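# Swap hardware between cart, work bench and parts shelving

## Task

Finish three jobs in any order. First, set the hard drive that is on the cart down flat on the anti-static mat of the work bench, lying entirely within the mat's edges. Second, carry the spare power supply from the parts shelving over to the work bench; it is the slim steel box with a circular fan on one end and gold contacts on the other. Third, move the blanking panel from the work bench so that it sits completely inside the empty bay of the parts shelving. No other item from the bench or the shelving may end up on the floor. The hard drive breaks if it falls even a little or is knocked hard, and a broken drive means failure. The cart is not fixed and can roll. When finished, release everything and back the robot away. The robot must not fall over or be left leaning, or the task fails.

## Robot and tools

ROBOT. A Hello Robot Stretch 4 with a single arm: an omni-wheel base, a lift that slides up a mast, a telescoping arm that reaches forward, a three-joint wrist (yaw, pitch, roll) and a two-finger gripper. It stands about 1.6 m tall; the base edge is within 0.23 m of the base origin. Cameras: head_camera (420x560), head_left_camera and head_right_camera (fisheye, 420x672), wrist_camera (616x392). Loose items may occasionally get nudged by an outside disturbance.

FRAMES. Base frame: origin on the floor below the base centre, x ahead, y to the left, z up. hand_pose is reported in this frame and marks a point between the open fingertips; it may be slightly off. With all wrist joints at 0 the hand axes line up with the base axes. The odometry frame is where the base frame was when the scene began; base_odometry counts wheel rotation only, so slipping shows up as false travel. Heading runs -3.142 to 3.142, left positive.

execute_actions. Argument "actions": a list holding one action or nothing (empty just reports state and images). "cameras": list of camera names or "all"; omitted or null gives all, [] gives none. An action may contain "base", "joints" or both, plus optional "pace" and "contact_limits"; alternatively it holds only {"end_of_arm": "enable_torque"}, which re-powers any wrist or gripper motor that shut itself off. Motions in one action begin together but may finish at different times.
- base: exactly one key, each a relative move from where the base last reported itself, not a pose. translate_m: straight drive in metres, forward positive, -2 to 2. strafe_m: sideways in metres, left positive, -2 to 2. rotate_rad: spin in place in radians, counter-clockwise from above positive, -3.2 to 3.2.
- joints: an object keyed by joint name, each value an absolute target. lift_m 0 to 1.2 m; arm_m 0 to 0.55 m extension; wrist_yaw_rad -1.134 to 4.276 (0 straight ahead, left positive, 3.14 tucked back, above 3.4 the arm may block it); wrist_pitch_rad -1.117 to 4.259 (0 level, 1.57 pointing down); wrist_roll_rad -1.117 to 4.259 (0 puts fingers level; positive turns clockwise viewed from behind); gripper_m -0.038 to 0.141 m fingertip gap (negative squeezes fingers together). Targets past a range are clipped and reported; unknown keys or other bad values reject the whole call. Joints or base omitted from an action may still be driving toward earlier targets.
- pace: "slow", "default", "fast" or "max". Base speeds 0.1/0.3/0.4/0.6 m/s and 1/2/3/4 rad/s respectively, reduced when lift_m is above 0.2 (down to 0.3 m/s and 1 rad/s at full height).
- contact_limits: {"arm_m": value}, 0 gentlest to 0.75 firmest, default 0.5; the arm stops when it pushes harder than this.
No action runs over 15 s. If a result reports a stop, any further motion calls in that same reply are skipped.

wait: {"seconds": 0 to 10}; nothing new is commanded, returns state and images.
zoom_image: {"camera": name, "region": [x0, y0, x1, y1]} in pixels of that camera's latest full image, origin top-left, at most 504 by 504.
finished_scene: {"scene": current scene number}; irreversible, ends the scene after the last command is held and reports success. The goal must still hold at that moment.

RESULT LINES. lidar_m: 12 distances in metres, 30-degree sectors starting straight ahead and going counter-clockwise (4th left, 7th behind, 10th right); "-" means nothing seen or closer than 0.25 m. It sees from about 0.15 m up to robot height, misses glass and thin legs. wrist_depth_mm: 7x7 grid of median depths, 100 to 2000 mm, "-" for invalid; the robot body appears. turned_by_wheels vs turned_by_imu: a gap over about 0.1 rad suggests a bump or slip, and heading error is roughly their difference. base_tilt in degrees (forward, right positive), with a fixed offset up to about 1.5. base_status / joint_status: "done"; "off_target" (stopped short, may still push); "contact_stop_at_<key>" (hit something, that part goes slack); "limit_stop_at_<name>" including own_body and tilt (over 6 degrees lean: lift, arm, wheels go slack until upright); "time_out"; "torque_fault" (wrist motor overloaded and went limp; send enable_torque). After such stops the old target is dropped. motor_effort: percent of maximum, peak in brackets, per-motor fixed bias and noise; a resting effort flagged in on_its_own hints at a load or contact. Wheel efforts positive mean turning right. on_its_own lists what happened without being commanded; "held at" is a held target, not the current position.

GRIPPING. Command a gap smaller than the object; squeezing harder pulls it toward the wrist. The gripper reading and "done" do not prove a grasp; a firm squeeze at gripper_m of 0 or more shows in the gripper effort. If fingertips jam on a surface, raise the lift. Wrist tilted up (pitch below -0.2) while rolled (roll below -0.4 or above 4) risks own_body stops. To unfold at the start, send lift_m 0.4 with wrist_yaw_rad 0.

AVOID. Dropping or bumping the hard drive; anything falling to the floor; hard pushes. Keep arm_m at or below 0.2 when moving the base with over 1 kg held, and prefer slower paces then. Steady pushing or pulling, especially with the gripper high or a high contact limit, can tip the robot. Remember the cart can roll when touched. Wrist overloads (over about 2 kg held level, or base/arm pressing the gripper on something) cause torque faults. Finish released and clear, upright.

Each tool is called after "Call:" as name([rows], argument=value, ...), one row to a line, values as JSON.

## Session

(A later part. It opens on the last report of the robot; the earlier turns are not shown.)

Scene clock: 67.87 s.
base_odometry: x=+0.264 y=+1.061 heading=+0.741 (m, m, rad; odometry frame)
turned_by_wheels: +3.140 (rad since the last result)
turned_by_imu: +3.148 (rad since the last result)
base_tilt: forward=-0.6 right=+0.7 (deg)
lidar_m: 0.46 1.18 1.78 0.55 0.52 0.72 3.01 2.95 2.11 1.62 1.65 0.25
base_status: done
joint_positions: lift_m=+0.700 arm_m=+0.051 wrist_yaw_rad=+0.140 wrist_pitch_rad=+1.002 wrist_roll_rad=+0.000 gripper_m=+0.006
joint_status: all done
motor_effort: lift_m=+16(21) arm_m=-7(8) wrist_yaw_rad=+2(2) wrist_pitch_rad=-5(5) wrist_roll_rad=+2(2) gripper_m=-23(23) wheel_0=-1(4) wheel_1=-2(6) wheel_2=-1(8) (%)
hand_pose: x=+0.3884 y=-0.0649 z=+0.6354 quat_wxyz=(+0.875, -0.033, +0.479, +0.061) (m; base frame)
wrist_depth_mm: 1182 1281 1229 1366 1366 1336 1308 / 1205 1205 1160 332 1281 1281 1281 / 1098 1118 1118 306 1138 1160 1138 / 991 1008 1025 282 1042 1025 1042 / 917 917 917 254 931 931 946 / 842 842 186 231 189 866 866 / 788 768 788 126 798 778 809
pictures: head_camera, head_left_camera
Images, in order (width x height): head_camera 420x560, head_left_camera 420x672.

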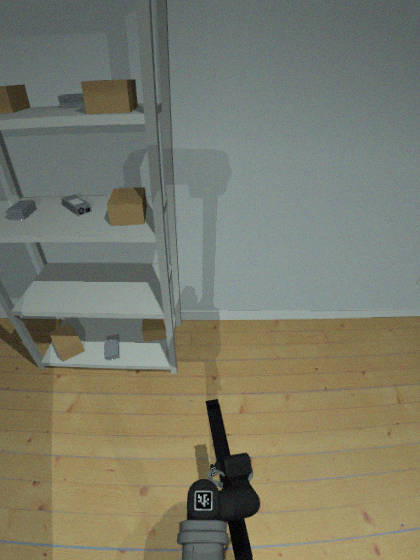

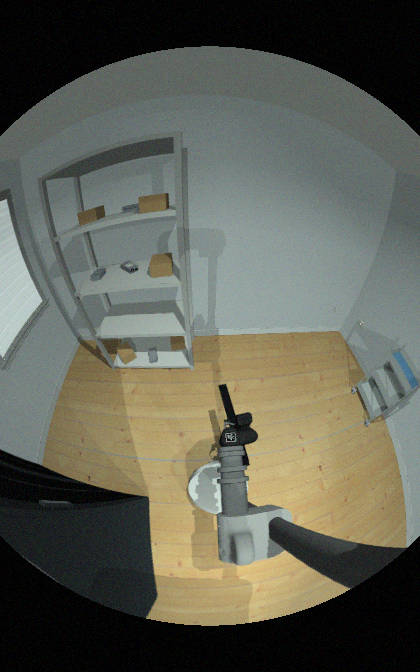

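Call:
execute_actions([
  {"base":{"translate_m":0.58},"joints":{"wrist_yaw_rad":1.57,"lift_m":0.657}},
], cameras=[])

Call:
execute_actions([
  {"base":{"strafe_m":0.49},"joints":{"arm_m":0.15}},
], cameras=["head_camera","wrist_camera"])

Scene clock: 71.47 s.
base_odometry: x=+0.692 y=+1.452 heading=+0.741 (m, m, rad; odometry frame)
turned_by_wheels: +0.000 (rad since the last result)
turned_by_imu: -0.003 (rad since the last result)
base_tilt: forward=-0.6 right=+0.7 (deg)
lidar_m: 0.31 0.37 0.41 1.71 1.02 0.87 3.81 2.95 2.11 1.58 1.52 0.31
base_status: done
joint_positions: lift_m=+0.657 arm_m=+0.051 wrist_yaw_rad=+1.570 wrist_pitch_rad=+1.002 wrist_roll_rad=+0.000 gripper_m=+0.006
joint_status: all done
motor_effort: lift_m=+16(17) arm_m=-7(8) wrist_yaw_rad=+3(9) wrist_pitch_rad=-5(5) wrist_roll_rad=+2(2) gripper_m=-22(23) wheel_0=+1(9) wheel_1=+0(7) wheel_2=+0(11) (%)
hand_pose: x=+0.3098 y=+0.1553 z=+0.5924 quat_wxyz=(+0.621, -0.339, +0.340, +0.620) (m; base frame)
wrist_depth_mm: 1336 1336 1366 1366 1336 512 469 / 1182 1205 1205 330 1078 960 413 / 1042 1060 1060 304 1008 976 373 / 946 960 960 282 931 878 343 / 866 878 878 254 878 809 342 / 809 809 186 231 188 732 357 / 549 535 750 126 750 492 741
pictures: none
No camera images: the call's "cameras" was empty. Leave "cameras" out to get every camera's image.

Scene clock: 74.43 s.
base_odometry: x=+0.361 y=+1.814 heading=+0.741 (m, m, rad; odometry frame)
turned_by_wheels: +0.000 (rad since the last result)
turned_by_imu: +0.001 (rad since the last result)
base_tilt: forward=-0.6 right=+0.8 (deg)
lidar_m: 0.39 0.45 0.76 1.22 1.02 0.71 0.64 3.60 2.63 2.07 1.47 0.55
base_status: done
joint_positions: lift_m=+0.657 arm_m=+0.149 wrist_yaw_rad=+1.570 wrist_pitch_rad=+1.002 wrist_roll_rad=+0.000 gripper_m=+0.006
joint_status: all done
motor_effort: lift_m=+17(17) arm_m=+8(8) wrist_yaw_rad=+3(3) wrist_pitch_rad=-5(5) wrist_roll_rad=+1(1) gripper_m=-22(24) wheel_0=-1(14) wheel_1=+1(11) wheel_2=+0(1) (%)
hand_pose: x=+0.4071 y=+0.1553 z=+0.5924 quat_wxyz=(+0.621, -0.339, +0.340, +0.620) (m; base frame)
wrist_depth_mm: 1281 1308 1281 1308 1255 466 469 / 1160 1205 1205 332 627 413 413 / 1060 1078 1060 304 1042 368 368 / 960 960 960 282 866 330 332 / 866 866 878 255 723 309 304 / 809 809 187 231 188 282 279 / 549 569 750 126 676 254 258
pictures: head_camera, wrist_camera
Images, in order (width x height): head_camera 420x560, wrist_camera 616x392.

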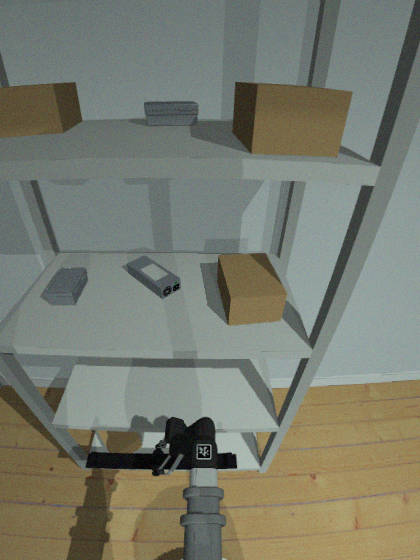

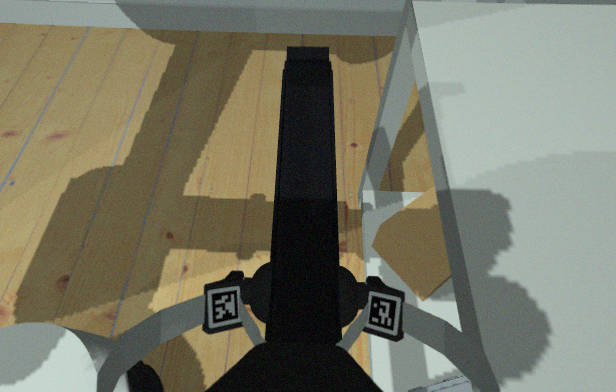

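Call:
execute_actions([
  {"joints":{"arm_m":0.45},"contact_limits":{"arm_m":0.2}},
], cameras=[])

Call:
execute_actions([
  {"joints":{"lift_m":0.627},"pace":"slow"},
], cameras=[])

Call:
execute_actions([
  {"joints":{"gripper_m":0.065},"pace":"slow"},
], cameras=["wrist_camera"])

Call:
execute_actions([
  {"joints":{"lift_m":0.66,"wrist_pitch_rad":0.9}},
], cameras=[])

Call:
execute_actions([
  {"joints":{"arm_m":0.03},"pace":"fast"},
], cameras=["head_camera"])

Call:
execute_actions([
  {"joints":{"lift_m":1.1,"wrist_yaw_rad":0.75,"wrist_pitch_rad":0.8,"gripper_m":0.13},"pace":"fast"},
], cameras=["head_left_camera","wrist_camera"])

Scene clock: 76.77 s.
base_odometry: x=+0.361 y=+1.814 heading=+0.741 (m, m, rad; odometry frame)
turned_by_wheels: +0.000 (rad since the last result)
turned_by_imu: -0.001 (rad since the last result)
base_tilt: forward=-0.6 right=+0.7 (deg)
lidar_m: 0.49 0.53 0.75 1.21 1.01 0.71 0.66 3.61 2.62 2.07 1.52 0.56
base_status: not commanded
joint_positions: lift_m=+0.657 arm_m=+0.449 wrist_yaw_rad=+1.570 wrist_pitch_rad=+1.002 wrist_roll_rad=+0.000 gripper_m=+0.006
joint_status: all done
motor_effort: lift_m=+17(17) arm_m=+8(9) wrist_yaw_rad=+3(3) wrist_pitch_rad=-5(5) wrist_roll_rad=+3(2) gripper_m=-22(23) wheel_0=+0(0) wheel_1=+1(1) wheel_2=+0(0) (%)
contact_limits: arm_m 0.2
hand_pose: x=+0.7071 y=+0.1553 z=+0.5924 quat_wxyz=(+0.621, -0.339, +0.340, +0.620) (m; base frame)
wrist_depth_mm: 1308 1308 455 459 462 466 452 / 1182 1160 402 332 407 410 413 / 1060 375 362 304 362 366 366 / 946 329 325 282 329 329 332 / 878 296 297 254 298 301 301 / 788 272 187 231 188 277 278 / 259 246 254 126 255 249 257
pictures: none
No camera images: the call's "cameras" was empty. Leave "cameras" out to get every camera's image.

Scene clock: 77.83 s.
base_odometry: x=+0.361 y=+1.814 heading=+0.741 (m, m, rad; odometry frame)
turned_by_wheels: +0.000 (rad since the last result)
turned_by_imu: +0.000 (rad since the last result)
base_tilt: forward=-0.6 right=+0.8 (deg)
lidar_m: 0.53 0.55 0.74 1.21 1.01 0.73 0.67 3.64 2.58 2.06 1.50 0.55
base_status: not commanded
joint_positions: lift_m=+0.627 arm_m=+0.449 wrist_yaw_rad=+1.570 wrist_pitch_rad=+1.002 wrist_roll_rad=+0.000 gripper_m=+0.006
joint_status: all done
motor_effort: lift_m=+16(17) arm_m=+8(8) wrist_yaw_rad=+3(2) wrist_pitch_rad=-6(5) wrist_roll_rad=+2(1) gripper_m=-23(24) wheel_0=-1(0) wheel_1=+1(0) wheel_2=+0(0) (%)
hand_pose: x=+0.7071 y=+0.1553 z=+0.5624 quat_wxyz=(+0.621, -0.339, +0.340, +0.620) (m; base frame)
wrist_depth_mm: 1281 1255 407 410 410 413 413 / 1138 375 357 330 362 364 366 / 1008 324 320 304 324 325 327 / 917 289 290 281 293 294 296 / 831 264 264 254 266 268 268 / 246 243 187 231 188 247 248 / 224 219 225 126 228 223 229
pictures: none
No camera images: the call's "cameras" was empty. Leave "cameras" out to get every camera's image.

Scene clock: 80.23 s.
base_odometry: x=+0.361 y=+1.814 heading=+0.741 (m, m, rad; odometry frame)
turned_by_wheels: +0.000 (rad since the last result)
turned_by_imu: -0.001 (rad since the last result)
base_tilt: forward=-0.6 right=+0.7 (deg)
lidar_m: 0.52 0.53 0.76 1.22 1.01 0.70 0.67 3.63 2.64 2.08 1.49 0.55
base_status: not commanded
joint_positions: lift_m=+0.627 arm_m=+0.449 wrist_yaw_rad=+1.570 wrist_pitch_rad=+1.002 wrist_roll_rad=+0.000 gripper_m=+0.065
joint_status: all done
motor_effort: lift_m=+16(16) arm_m=+8(8) wrist_yaw_rad=+3(3) wrist_pitch_rad=-5(5) wrist_roll_rad=+2(2) gripper_m=-4(22) wheel_0=+0(1) wheel_1=+1(1) wheel_2=+0(0) (%)
hand_pose: x=+0.7071 y=+0.1554 z=+0.5625 quat_wxyz=(+0.621, -0.339, +0.340, +0.620) (m; base frame)
wrist_depth_mm: 1281 1255 404 410 413 413 415 / 1138 375 359 345 364 366 368 / 1025 325 322 320 324 327 327 / 904 289 290 289 293 296 297 / 820 264 266 259 268 268 270 / 246 243 196 241 200 247 249 / 225 223 228 123 228 226 229
pictures: wrist_camera
Images, in order (width x height): wrist_camera 616x392.

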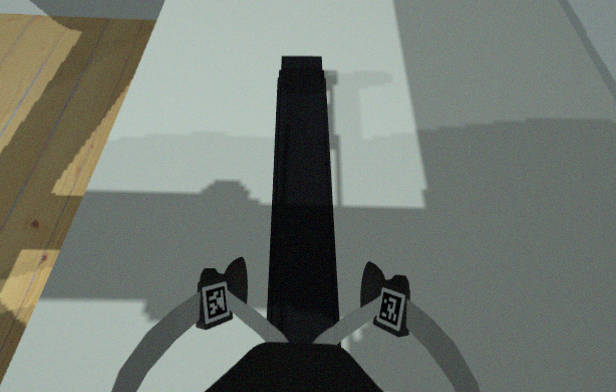

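Scene clock: 81.17 s.
base_odometry: x=+0.361 y=+1.814 heading=+0.741 (m, m, rad; odometry frame)
turned_by_wheels: +0.000 (rad since the last result)
turned_by_imu: +0.000 (rad since the last result)
base_tilt: forward=-0.6 right=+0.8 (deg)
lidar_m: 0.51 0.52 0.76 1.21 1.02 0.70 0.64 3.65 2.58 2.05 1.48 0.56
base_status: not commanded
joint_positions: lift_m=+0.660 arm_m=+0.449 wrist_yaw_rad=+1.570 wrist_pitch_rad=+0.902 wrist_roll_rad=+0.000 gripper_m=+0.065
joint_status: all done
motor_effort: lift_m=+23(24) arm_m=+8(8) wrist_yaw_rad=+3(3) wrist_pitch_rad=-5(7) wrist_roll_rad=+1(0) gripper_m=-4(2) wheel_0=+0(1) wheel_1=+1(1) wheel_2=+0(0) (%)
hand_pose: x=+0.7071 y=+0.1788 z=+0.6116 quat_wxyz=(+0.637, -0.308, +0.308, +0.636) (m; base frame)
wrist_depth_mm: 1308 1281 539 1255 1205 676 459 / 1336 1366 473 480 484 488 455 / 1182 1160 410 413 418 421 421 / 1042 377 362 362 366 370 373 / 931 324 325 322 329 329 332 / 831 291 196 293 200 298 300 / 750 263 270 123 270 268 274
pictures: none
No camera images: the call's "cameras" was empty. Leave "cameras" out to get every camera's image.

Scene clock: 83.13 s.
base_odometry: x=+0.361 y=+1.814 heading=+0.741 (m, m, rad; odometry frame)
turned_by_wheels: +0.000 (rad since the last result)
turned_by_imu: -0.001 (rad since the last result)
base_tilt: forward=-0.6 right=+0.8 (deg)
lidar_m: 0.52 0.54 0.78 1.22 1.01 0.72 0.68 3.62 2.61 2.05 1.49 0.53
base_status: not commanded
joint_positions: lift_m=+0.660 arm_m=+0.031 wrist_yaw_rad=+1.570 wrist_pitch_rad=+0.902 wrist_roll_rad=+0.000 gripper_m=+0.065
joint_status: all done
motor_effort: lift_m=+22(22) arm_m=-8(9) wrist_yaw_rad=+2(3) wrist_pitch_rad=-5(5) wrist_roll_rad=+2(2) gripper_m=-4(3) wheel_0=-1(1) wheel_1=+1(0) wheel_2=+1(0) (%)
hand_pose: x=+0.2899 y=+0.1788 z=+0.6116 quat_wxyz=(+0.637, -0.308, +0.308, +0.636) (m; base frame)
wrist_depth_mm: 1281 1281 1255 1255 1229 1182 1060 / 1308 1336 1336 1336 1366 535 492 / 1182 1182 1182 1205 1205 676 424 / 1042 1042 1060 1060 1025 1060 382 / 917 931 931 946 917 759 355 / 842 842 196 854 200 707 759 / 768 750 778 123 768 707 723
pictures: head_camera
Images, in order (width x height): head_camera 420x560.

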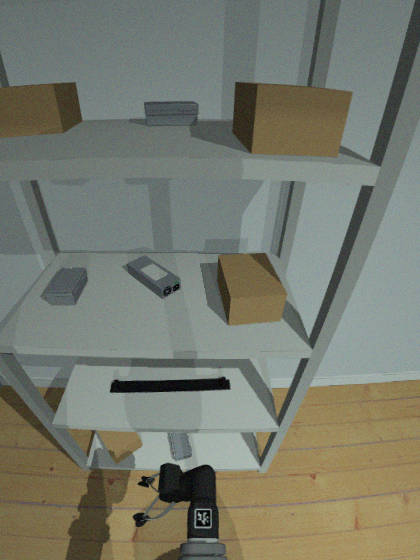

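Scene clock: 85.33 s.
base_odometry: x=+0.361 y=+1.814 heading=+0.741 (m, m, rad; odometry frame)
turned_by_wheels: +0.000 (rad since the last result)
turned_by_imu: -0.001 (rad since the last result)
base_tilt: forward=-0.6 right=+0.8 (deg)
lidar_m: 0.51 0.56 0.76 1.21 0.99 0.72 0.69 3.65 2.62 2.07 1.50 0.53
base_status: not commanded
joint_positions: lift_m=+1.100 arm_m=+0.031 wrist_yaw_rad=+0.751 wrist_pitch_rad=+0.802 wrist_roll_rad=+0.000 gripper_m=+0.130
joint_status: all done
motor_effort: lift_m=+22(24) arm_m=-8(8) wrist_yaw_rad=+0(3) wrist_pitch_rad=-5(9) wrist_roll_rad=+4(4) gripper_m=+0(4) wheel_0=-1(0) wheel_1=+1(1) wheel_2=+0(0) (%)
hand_pose: x=+0.4086 y=+0.0729 z=+1.0707 quat_wxyz=(+0.857, -0.143, +0.363, +0.337) (m; base frame)
wrist_depth_mm: 1078 1138 1042 591 691 640 580 / 1160 1255 539 544 549 496 564 / 1255 1464 1537 452 455 459 466 / 1366 1618 1661 433 389 392 399 / 1464 1537 904 891 362 342 345 / 1366 1308 1138 798 220 306 307 / 1229 1205 1229 121 715 707 287
pictures: head_left_camera, wrist_camera
Images, in order (width x height): head_left_camera 420x672, wrist_camera 616x392.

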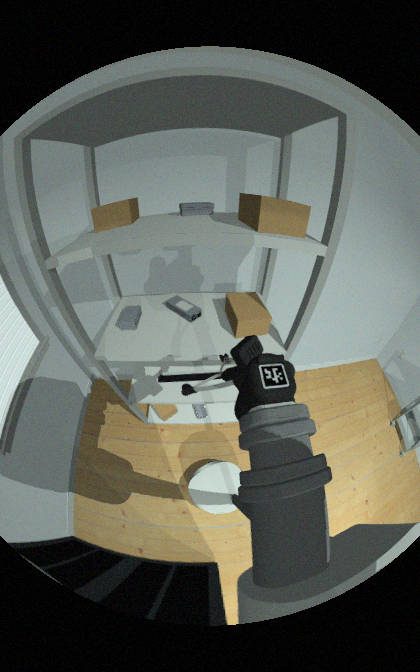

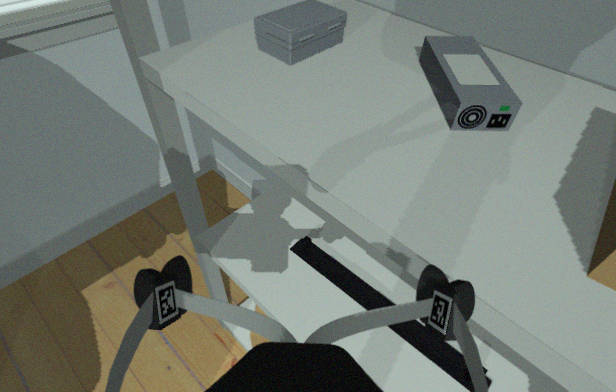

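Call:
execute_actions([
  {"base":{"strafe_m":0.088},"joints":{"arm_m":0.2}},
], cameras=[])

Call:
execute_actions([
  {"joints":{"arm_m":0.448},"contact_limits":{"arm_m":0.2}},
], cameras=["head_left_camera","wrist_camera"])

Scene clock: 87.10 s.
base_odometry: x=+0.302 y=+1.879 heading=+0.741 (m, m, rad; odometry frame)
turned_by_wheels: +0.000 (rad since the last result)
turned_by_imu: +0.000 (rad since the last result)
base_tilt: forward=-0.6 right=+0.8 (deg)
lidar_m: 0.51 0.55 1.21 1.12 1.03 0.71 0.68 3.75 2.75 2.16 1.49 0.56
base_status: done
joint_positions: lift_m=+1.100 arm_m=+0.199 wrist_yaw_rad=+0.750 wrist_pitch_rad=+0.802 wrist_roll_rad=+0.000 gripper_m=+0.130
joint_status: all done
motor_effort: lift_m=+22(22) arm_m=+8(8) wrist_yaw_rad=+2(0) wrist_pitch_rad=-4(5) wrist_roll_rad=+3(3) gripper_m=+0(2) wheel_0=+1(9) wheel_1=+0(11) wheel_2=+0(1) (%)
hand_pose: x=+0.5759 y=+0.0728 z=+1.0707 quat_wxyz=(+0.857, -0.143, +0.363, +0.337) (m; base frame)
wrist_depth_mm: 991 1138 946 654 591 500 442 / 466 1205 459 500 554 530 469 / 1078 442 442 449 439 404 462 / 1229 389 379 384 384 336 394 / 1366 654 334 336 340 334 343 / 1366 1308 298 300 219 291 306 / 1229 1205 723 121 271 268 274
pictures: none
No camera images: the call's "cameras" was empty. Leave "cameras" out to get every camera's image.

Scene clock: 88.97 s.
base_odometry: x=+0.302 y=+1.879 heading=+0.741 (m, m, rad; odometry frame)
turned_by_wheels: +0.000 (rad since the last result)
turned_by_imu: -0.001 (rad since the last result)
base_tilt: forward=-0.6 right=+0.8 (deg)
lidar_m: 0.52 0.55 1.19 1.13 1.01 0.73 0.66 3.77 2.72 2.15 1.48 0.53
base_status: not commanded
joint_positions: lift_m=+1.100 arm_m=+0.447 wrist_yaw_rad=+0.750 wrist_pitch_rad=+0.802 wrist_roll_rad=+0.000 gripper_m=+0.130
joint_status: all done
motor_effort: lift_m=+22(22) arm_m=+8(9) wrist_yaw_rad=+2(2) wrist_pitch_rad=-4(4) wrist_roll_rad=+2(2) gripper_m=-1(1) wheel_0=+0(0) wheel_1=+0(0) wheel_2=+0(0) (%)
contact_limits: arm_m 0.2
hand_pose: x=+0.8239 y=+0.0728 z=+1.0707 quat_wxyz=(+0.857, -0.143, +0.363, +0.337) (m; base frame)
wrist_depth_mm: 976 691 492 379 312 266 236 / 1098 564 512 427 343 286 251 / 355 424 442 449 377 310 270 / 324 366 379 382 387 338 290 / 325 330 325 287 338 345 315 / 293 283 258 254 219 291 312 / 264 263 262 121 270 267 273
pictures: head_left_camera, wrist_camera
Images, in order (width x height): head_left_camera 420x672, wrist_camera 616x392.

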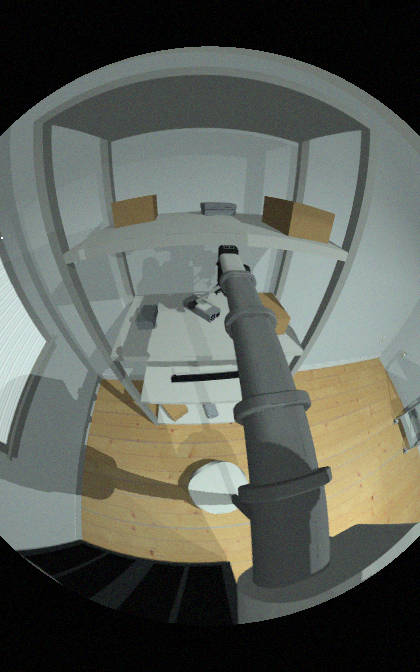

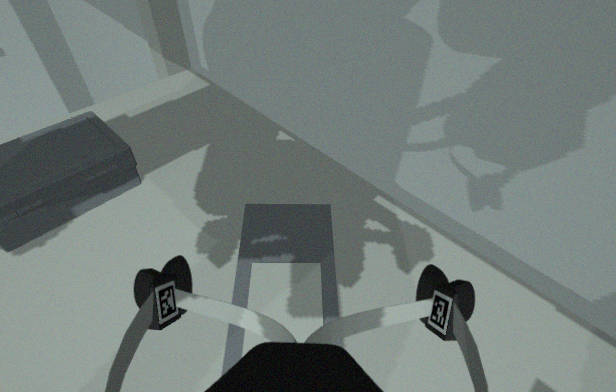

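Call:
execute_actions([
  {"base":{"strafe_m":0.011},"joints":{"arm_m":0.437,"lift_m":1.05},"pace":"slow"},
], cameras=["wrist_camera"])

Call:
execute_actions([
  {"joints":{"gripper_m":0.01}},
], cameras=["wrist_camera"])

Call:
execute_actions([
  {"joints":{"lift_m":1.08},"pace":"slow"},
], cameras=["wrist_camera"])

Scene clock: 90.40 s.
base_odometry: x=+0.294 y=+1.887 heading=+0.741 (m, m, rad; odometry frame)
turned_by_wheels: +0.000 (rad since the last result)
turned_by_imu: +0.000 (rad since the last result)
base_tilt: forward=-0.6 right=+0.8 (deg)
lidar_m: 0.51 0.54 1.17 1.12 1.02 0.72 0.65 3.79 2.70 2.16 1.49 0.55
base_status: done
joint_positions: lift_m=+1.050 arm_m=+0.438 wrist_yaw_rad=+0.750 wrist_pitch_rad=+0.802 wrist_roll_rad=+0.000 gripper_m=+0.130
joint_status: all done
motor_effort: lift_m=+16(23) arm_m=-8(9) wrist_yaw_rad=+2(2) wrist_pitch_rad=-4(4) wrist_roll_rad=+0(3) gripper_m=-1(0) wheel_0=-1(8) wheel_1=+1(8) wheel_2=+0(3) (%)
hand_pose: x=+0.8157 y=+0.0728 z=+1.0212 quat_wxyz=(+0.857, -0.143, +0.363, +0.337) (m; base frame)
wrist_depth_mm: 991 707 496 394 324 273 243 / 334 433 439 424 353 294 259 / 293 340 364 368 370 319 278 / 298 309 310 259 319 325 298 / 270 272 272 227 277 279 281 / 240 232 210 201 203 239 251 / 217 216 219 121 218 220 226
pictures: wrist_camera
Images, in order (width x height): wrist_camera 616x392.

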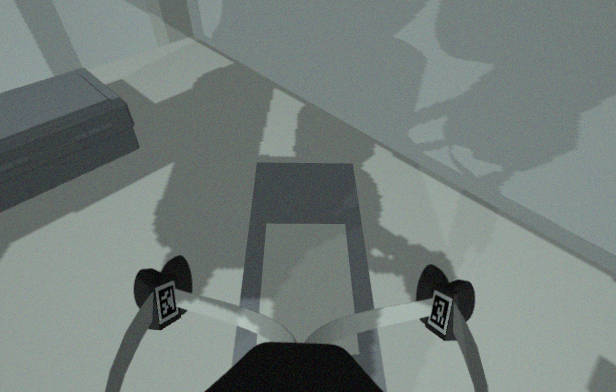

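Scene clock: 92.50 s.
base_odometry: x=+0.294 y=+1.887 heading=+0.741 (m, m, rad; odometry frame)
turned_by_wheels: +0.000 (rad since the last result)
turned_by_imu: -0.001 (rad since the last result)
base_tilt: forward=-0.6 right=+0.8 (deg)
lidar_m: 0.52 0.53 1.18 1.11 1.04 0.70 0.65 3.79 2.73 2.16 1.50 0.55
base_status: not commanded
joint_positions: lift_m=+1.050 arm_m=+0.438 wrist_yaw_rad=+0.750 wrist_pitch_rad=+0.808 wrist_roll_rad=+0.000 gripper_m=+0.011
joint_status: all done
on_its_own: wrist_pitch_rad is at rest, and its effort (-24) is outside its rest range (-23 to +23)
motor_effort: lift_m=+19(19) arm_m=-8(8) wrist_yaw_rad=+2(3) wrist_pitch_rad=-24(23) wrist_roll_rad=+3(0) gripper_m=-30(31) wheel_0=-1(1) wheel_1=+1(1) wheel_2=+0(0) (%)
hand_pose: x=+0.8147 y=+0.0719 z=+1.0197 quat_wxyz=(+0.856, -0.144, +0.366, +0.337) (m; base frame)
wrist_depth_mm: 991 707 488 397 324 276 243 / 319 415 421 418 355 297 259 / 287 332 353 357 359 320 279 / 293 301 303 243 309 312 301 / 264 265 260 211 271 273 274 / 236 232 185 187 186 243 244 / 213 210 211 142 209 210 220
pictures: wrist_camera
Images, in order (width x height): wrist_camera 616x392.

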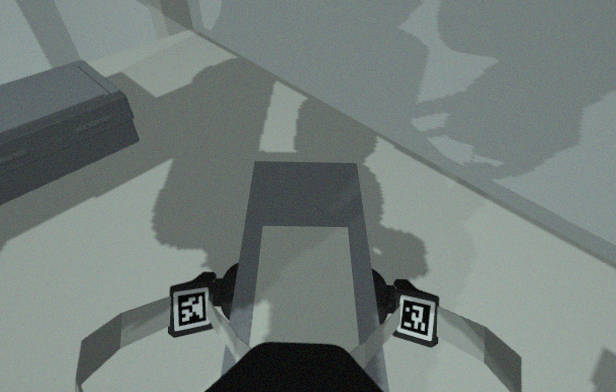

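Scene clock: 93.57 s.
base_odometry: x=+0.294 y=+1.887 heading=+0.741 (m, m, rad; odometry frame)
turned_by_wheels: +0.000 (rad since the last result)
turned_by_imu: +0.000 (rad since the last result)
base_tilt: forward=-0.6 right=+0.8 (deg)
lidar_m: 0.51 0.55 1.19 1.08 1.01 0.71 0.67 3.77 2.71 2.15 1.48 0.57
base_status: not commanded
joint_positions: lift_m=+1.079 arm_m=+0.438 wrist_yaw_rad=+0.750 wrist_pitch_rad=+0.808 wrist_roll_rad=+0.000 gripper_m=+0.011
joint_status: all done
on_its_own: wrist_pitch_rad is at rest, and its effort (-24) is outside its rest range (-23 to +23)
motor_effort: lift_m=+26(27) arm_m=-8(8) wrist_yaw_rad=+2(1) wrist_pitch_rad=-24(24) wrist_roll_rad=+2(2) gripper_m=-31(31) wheel_0=-1(1) wheel_1=+1(1) wheel_2=+0(0) (%)
hand_pose: x=+0.8147 y=+0.0719 z=+1.0490 quat_wxyz=(+0.856, -0.144, +0.366, +0.337) (m; base frame)
wrist_depth_mm: 991 715 504 394 325 274 243 / 1060 473 477 442 355 297 259 / 315 349 402 404 384 322 279 / 312 340 342 242 349 342 301 / 298 300 296 211 306 309 315 / 267 262 185 187 186 276 277 / 241 238 238 142 236 238 249
pictures: wrist_camera
Images, in order (width x height): wrist_camera 616x392.

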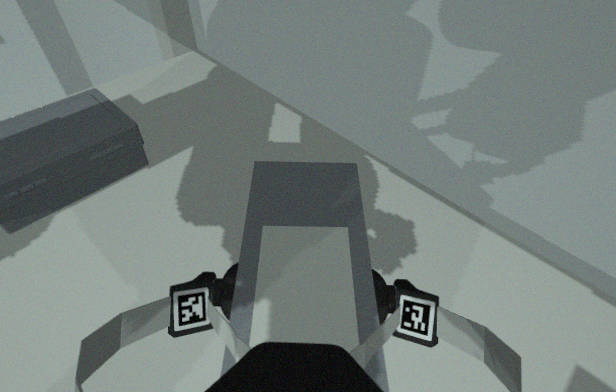

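Call:
execute_actions([
  {"base":{"translate_m":-0.1},"joints":{"arm_m":0.0}},
], cameras=[])

Call:
execute_actions([
  {"base":{"strafe_m":-0.59}},
], cameras=["head_left_camera"])

Call:
execute_actions([
  {"base":{"rotate_rad":-3.14},"joints":{"lift_m":1.04},"pace":"slow"},
], cameras=["head_camera"])

Scene clock: 96.03 s.
base_odometry: x=+0.220 y=+1.819 heading=+0.741 (m, m, rad; odometry frame)
turned_by_wheels: +0.000 (rad since the last result)
turned_by_imu: -0.001 (rad since the last result)
base_tilt: forward=-0.6 right=+0.7 (deg)
lidar_m: 0.62 0.67 1.17 1.11 0.86 0.61 0.56 3.76 2.73 2.17 1.65 0.65
base_status: done
joint_positions: lift_m=+1.079 arm_m=+0.001 wrist_yaw_rad=+0.750 wrist_pitch_rad=+0.808 wrist_roll_rad=+0.000 gripper_m=+0.011
joint_status: all done
on_its_own: wrist_pitch_rad is at rest, and its effort (-24) is outside its rest range (-23 to +23)
motor_effort: lift_m=+26(26) arm_m=-7(9) wrist_yaw_rad=+2(2) wrist_pitch_rad=-24(25) wrist_roll_rad=+0(4) gripper_m=-30(31) wheel_0=-1(5) wheel_1=+0(5) wheel_2=-2(13) (%)
hand_pose: x=+0.3777 y=+0.0719 z=+1.0490 quat_wxyz=(+0.856, -0.144, +0.366, +0.337) (m; base frame)
wrist_depth_mm: 976 1160 1281 609 580 627 627 / 1078 1281 1464 539 496 500 504 / 1160 1366 1618 1397 1078 418 421 / 1255 1499 1661 242 991 960 370 / 1366 1499 1464 211 866 891 866 / 1336 1308 185 187 186 768 778 / 1205 1160 1182 142 707 676 707
pictures: none
No camera images: the call's "cameras" was empty. Leave "cameras" out to get every camera's image.

Scene clock: 99.33 s.
base_odometry: x=+0.619 y=+1.384 heading=+0.741 (m, m, rad; odometry frame)
turned_by_wheels: +0.000 (rad since the last result)
turned_by_imu: -0.003 (rad since the last result)
base_tilt: forward=-0.7 right=+0.8 (deg)
lidar_m: 1.01 0.66 0.91 1.72 0.84 0.79 3.60 2.96 2.10 1.57 1.65 1.18
base_status: done
joint_positions: lift_m=+1.079 arm_m=+0.001 wrist_yaw_rad=+0.750 wrist_pitch_rad=+0.808 wrist_roll_rad=+0.000 gripper_m=+0.011
joint_status: not commanded
motor_effort: lift_m=+26(26) arm_m=-8(8) wrist_yaw_rad=+2(1) wrist_pitch_rad=-23(24) wrist_roll_rad=+4(2) gripper_m=-30(30) wheel_0=-1(5) wheel_1=-1(7) wheel_2=-1(1) (%)
hand_pose: x=+0.3777 y=+0.0719 z=+1.0491 quat_wxyz=(+0.856, -0.144, +0.366, +0.337) (m; base frame)
wrist_depth_mm: 1537 1756 661 580 410 668 691 / 1618 1863 1430 559 477 854 750 / 1756 1863 1138 1138 1025 917 788 / 1708 1708 1430 242 960 1008 854 / 1499 1464 1430 211 1281 1138 931 / 1366 1308 184 187 186 1205 1025 / 1182 1182 1205 142 1160 1205 1118
pictures: head_left_camera
Images, in order (width x height): head_left_camera 420x672.

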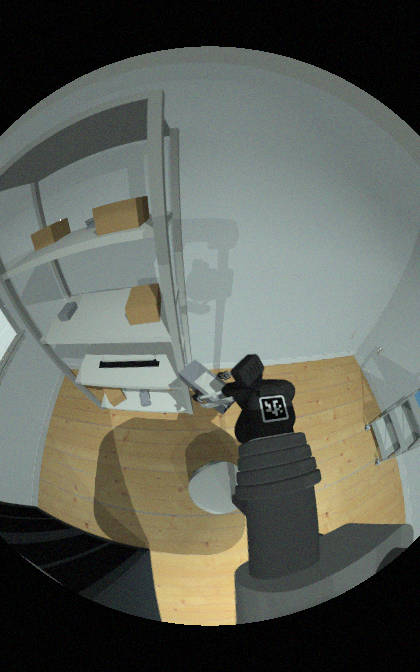

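Scene clock: 103.77 s.
base_odometry: x=+0.619 y=+1.384 heading=-2.399 (m, m, rad; odometry frame)
turned_by_wheels: -3.140 (rad since the last result)
turned_by_imu: -3.150 (rad since the last result)
base_tilt: forward=-0.6 right=+0.7 (deg)
lidar_m: 2.81 0.45 2.10 1.57 1.65 1.18 0.67 0.66 0.93 1.71 0.79 0.78
base_status: done
joint_positions: lift_m=+1.040 arm_m=+0.001 wrist_yaw_rad=+0.750 wrist_pitch_rad=+0.808 wrist_roll_rad=+0.000 gripper_m=+0.011
joint_status: all done
on_its_own: wrist_pitch_rad is at rest, and its effort (-24) is outside its rest range (-23 to +23)
motor_effort: lift_m=+19(24) arm_m=-8(8) wrist_yaw_rad=+2(2) wrist_pitch_rad=-24(24) wrist_roll_rad=+3(2) gripper_m=-29(30) wheel_0=+1(4) wheel_1=+1(7) wheel_2=+2(3) (%)
hand_pose: x=+0.3777 y=+0.0718 z=+1.0096 quat_wxyz=(+0.856, -0.144, +0.366, +0.337) (m; base frame)
wrist_depth_mm: 1756 - - - - - - / 1863 - - - - - - / 1863 1983 1921 1983 1983 1983 - / 1618 1661 1661 242 1708 1708 1708 / 1430 1430 1430 211 1464 1464 1499 / 1281 1255 185 187 186 1308 1336 / 1160 1138 1138 142 1160 1160 1229
pictures: head_camera
Images, in order (width x height): head_camera 420x560.

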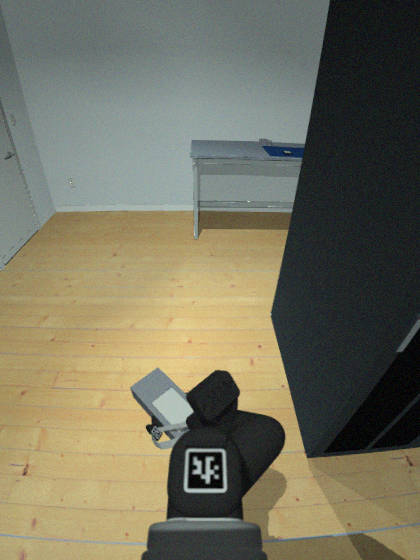

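Call:
execute_actions([
  {"base":{"translate_m":2.0},"joints":{"wrist_yaw_rad":0},"pace":"fast"},
], cameras=[])

Call:
execute_actions([
  {"base":{"translate_m":0.46},"joints":{"arm_m":0.2}},
], cameras=["head_right_camera"])

Scene clock: 111.10 s.
base_odometry: x=-0.855 y=+0.032 heading=-2.399 (m, m, rad; odometry frame)
turned_by_wheels: +0.000 (rad since the last result)
turned_by_imu: -0.010 (rad since the last result)
base_tilt: forward=-0.6 right=+0.8 (deg)
lidar_m: 0.44 1.65 2.13 2.06 2.12 2.38 2.72 0.70 0.60 1.36 1.22 0.88
base_status: done
joint_positions: lift_m=+1.040 arm_m=+0.001 wrist_yaw_rad=+0.000 wrist_pitch_rad=+0.808 wrist_roll_rad=+0.000 gripper_m=+0.011
joint_status: all done
motor_effort: lift_m=+19(19) arm_m=-7(8) wrist_yaw_rad=+2(7) wrist_pitch_rad=-22(26) wrist_roll_rad=+2(2) gripper_m=-31(31) wheel_0=+1(3) wheel_1=+0(6) wheel_2=+1(12) (%)
hand_pose: x=+0.3715 y=-0.0874 z=+1.0096 quat_wxyz=(+0.919, +0.000, +0.393, +0.000) (m; base frame)
wrist_depth_mm: 1397 1397 676 699 715 715 723 / 1576 1576 683 683 676 683 683 / 1808 1808 1708 1708 1756 1708 1708 / 1618 1618 1618 243 1708 1708 1756 / 1430 1464 1098 211 1499 1537 1499 / 1308 1255 185 187 186 1336 1366 / 1160 1138 1138 142 1160 1138 1229
pictures: none
No camera images: the call's "cameras" was empty. Leave "cameras" out to get every camera's image.

Scene clock: 114.10 s.
base_odometry: x=-1.194 y=-0.279 heading=-2.399 (m, m, rad; odometry frame)
turned_by_wheels: +0.000 (rad since the last result)
turned_by_imu: -0.003 (rad since the last result)
base_tilt: forward=-0.6 right=+0.8 (deg)
lidar_m: 0.35 0.35 1.63 2.04 2.16 2.74 3.68 0.96 1.17 1.68 0.53 0.37
base_status: done
joint_positions: lift_m=+1.040 arm_m=+0.199 wrist_yaw_rad=+0.000 wrist_pitch_rad=+0.808 wrist_roll_rad=+0.000 gripper_m=+0.011
joint_status: all done
motor_effort: lift_m=+19(19) arm_m=+8(9) wrist_yaw_rad=+2(3) wrist_pitch_rad=-23(27) wrist_roll_rad=+2(2) gripper_m=-30(31) wheel_0=+2(4) wheel_1=+2(7) wheel_2=+0(11) (%)
hand_pose: x=+0.5688 y=-0.0874 z=+1.0096 quat_wxyz=(+0.919, +0.000, +0.393, +0.000) (m; base frame)
wrist_depth_mm: 732 715 699 699 699 691 699 / 831 539 544 559 564 569 574 / 917 452 459 462 469 473 477 / 399 392 394 243 402 404 410 / 343 345 340 211 353 357 359 / 306 301 185 187 186 317 319 / 276 273 274 142 273 274 287
pictures: head_right_camera
Images, in order (width x height): head_right_camera 420x672.

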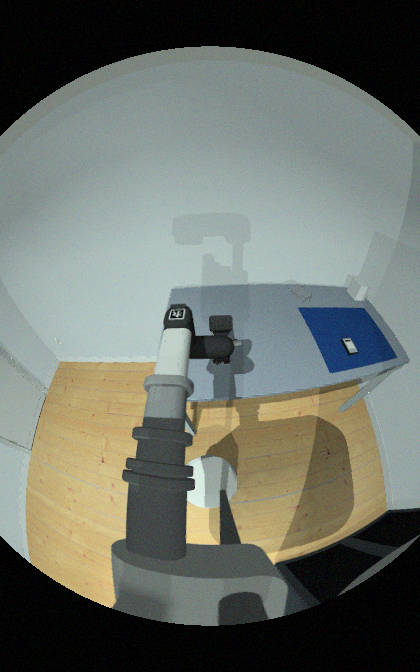

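(398−306)×0.725 ≈ 0.067.

Call:
execute_actions([
  {"joints":{"arm_m":0.24,"lift_m":0.974},"pace":"slow"},
], cameras=[])

Call:
execute_actions([
  {"joints":{"gripper_m":0.1},"pace":"slow"},
], cameras=[])

Call:
execute_actions([
  {"base":{"translate_m":-0.35},"joints":{"arm_m":0.0,"lift_m":1.05},"pace":"fast"},
], cameras=["head_right_camera"])

Scene clock: 116.00 s.
base_odometry: x=-1.194 y=-0.279 heading=-2.399 (m, m, rad; odometry frame)
turned_by_wheels: +0.000 (rad since the last result)
turned_by_imu: -0.001 (rad since the last result)
base_tilt: forward=-0.6 right=+0.8 (deg)
lidar_m: 0.35 0.36 1.62 2.04 2.14 2.74 3.70 0.96 1.18 1.67 0.56 0.37
base_status: not commanded
joint_positions: lift_m=+0.974 arm_m=+0.239 wrist_yaw_rad=+0.000 wrist_pitch_rad=+0.808 wrist_roll_rad=+0.000 gripper_m=+0.011
joint_status: all done
on_its_own: wrist_pitch_rad is at rest, and its effort (-24) is outside its rest range (-23 to +23)
motor_effort: lift_m=+19(19) arm_m=+8(8) wrist_yaw_rad=+2(2) wrist_pitch_rad=-24(24) wrist_roll_rad=+2(3) gripper_m=-30(30) wheel_0=+2(2) wheel_1=+2(2) wheel_2=-1(1) (%)
hand_pose: x=+0.6088 y=-0.0874 z=+0.9436 quat_wxyz=(+0.919, +0.000, +0.393, +0.000) (m; base frame)
wrist_depth_mm: 699 512 525 530 539 544 549 / 741 415 421 430 433 439 442 / 347 351 355 357 362 366 368 / 301 303 303 243 310 314 319 / 264 266 262 211 271 274 277 / 236 233 185 187 186 244 247 / 213 211 211 142 211 212 222
pictures: none
No camera images: the call's "cameras" was empty. Leave "cameras" out to get every camera's image.

Scene clock: 119.43 s.
base_odometry: x=-1.194 y=-0.279 heading=-2.399 (m, m, rad; odometry frame)
turned_by_wheels: +0.000 (rad since the last result)
turned_by_imu: -0.001 (rad since the last result)
base_tilt: forward=-0.6 right=+0.8 (deg)
lidar_m: 0.32 0.36 1.63 2.04 2.15 2.73 3.69 0.95 1.16 1.66 0.55 0.38
base_status: not commanded
joint_positions: lift_m=+0.974 arm_m=+0.239 wrist_yaw_rad=+0.000 wrist_pitch_rad=+0.802 wrist_roll_rad=+0.000 gripper_m=+0.100
joint_status: all done
motor_effort: lift_m=+19(19) arm_m=+8(8) wrist_yaw_rad=+2(2) wrist_pitch_rad=-6(23) wrist_roll_rad=+3(4) gripper_m=-2(31) wheel_0=+2(2) wheel_1=+2(2) wheel_2=-1(0) (%)
hand_pose: x=+0.6100 y=-0.0874 z=+0.9449 quat_wxyz=(+0.921, +0.000, +0.390, +0.000) (m; base frame)
wrist_depth_mm: 691 535 544 554 559 564 580 / 741 430 439 442 449 452 459 / 355 362 362 368 373 377 379 / 306 310 310 260 319 322 325 / 270 272 266 227 278 281 283 / 240 236 201 202 200 249 250 / 217 214 215 124 219 220 226
pictures: none
No camera images: the call's "cameras" was empty. Leave "cameras" out to get every camera's image.

Scene clock: 121.87 s.
base_odometry: x=-0.936 y=-0.043 heading=-2.399 (m, m, rad; odometry frame)
turned_by_wheels: +0.000 (rad since the last result)
turned_by_imu: +0.000 (rad since the last result)
base_tilt: forward=-0.6 right=+0.7 (deg)
lidar_m: 0.69 1.56 2.11 2.02 2.11 2.44 2.88 0.72 0.70 1.68 1.06 0.73
base_status: done
joint_positions: lift_m=+1.050 arm_m=+0.001 wrist_yaw_rad=+0.000 wrist_pitch_rad=+0.802 wrist_roll_rad=+0.000 gripper_m=+0.100
joint_status: all done
motor_effort: lift_m=+22(24) arm_m=-8(8) wrist_yaw_rad=+2(1) wrist_pitch_rad=-5(5) wrist_roll_rad=+3(4) gripper_m=-1(1) wheel_0=-2(6) wheel_1=-1(8) wheel_2=-2(14) (%)
hand_pose: x=+0.3729 y=-0.0874 z=+1.0207 quat_wxyz=(+0.921, +0.000, +0.390, +0.000) (m; base frame)
wrist_depth_mm: 1308 1281 741 707 759 768 768 / 1464 1366 585 597 609 609 615 / 1661 1661 654 627 627 634 634 / 1708 1661 1618 1661 1708 1708 1756 / 1464 1464 1430 1499 1499 1537 1537 / 1308 1281 976 1336 202 1366 1366 / 1182 1160 1205 124 1205 1182 1229
pictures: head_right_camera
Images, in order (width x height): head_right_camera 420x672.

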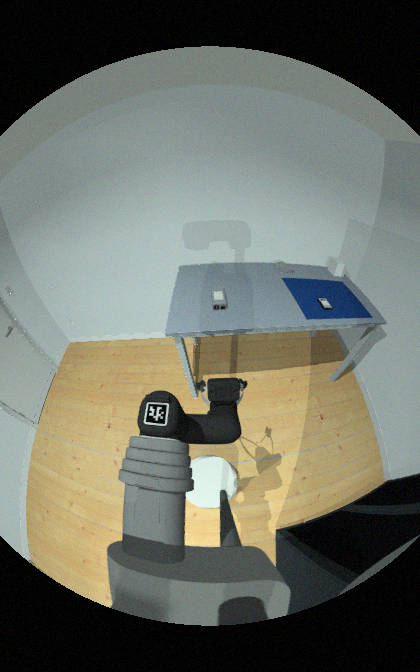

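Call:
finished_scene(scene=2)

The scene is finished: the task was done.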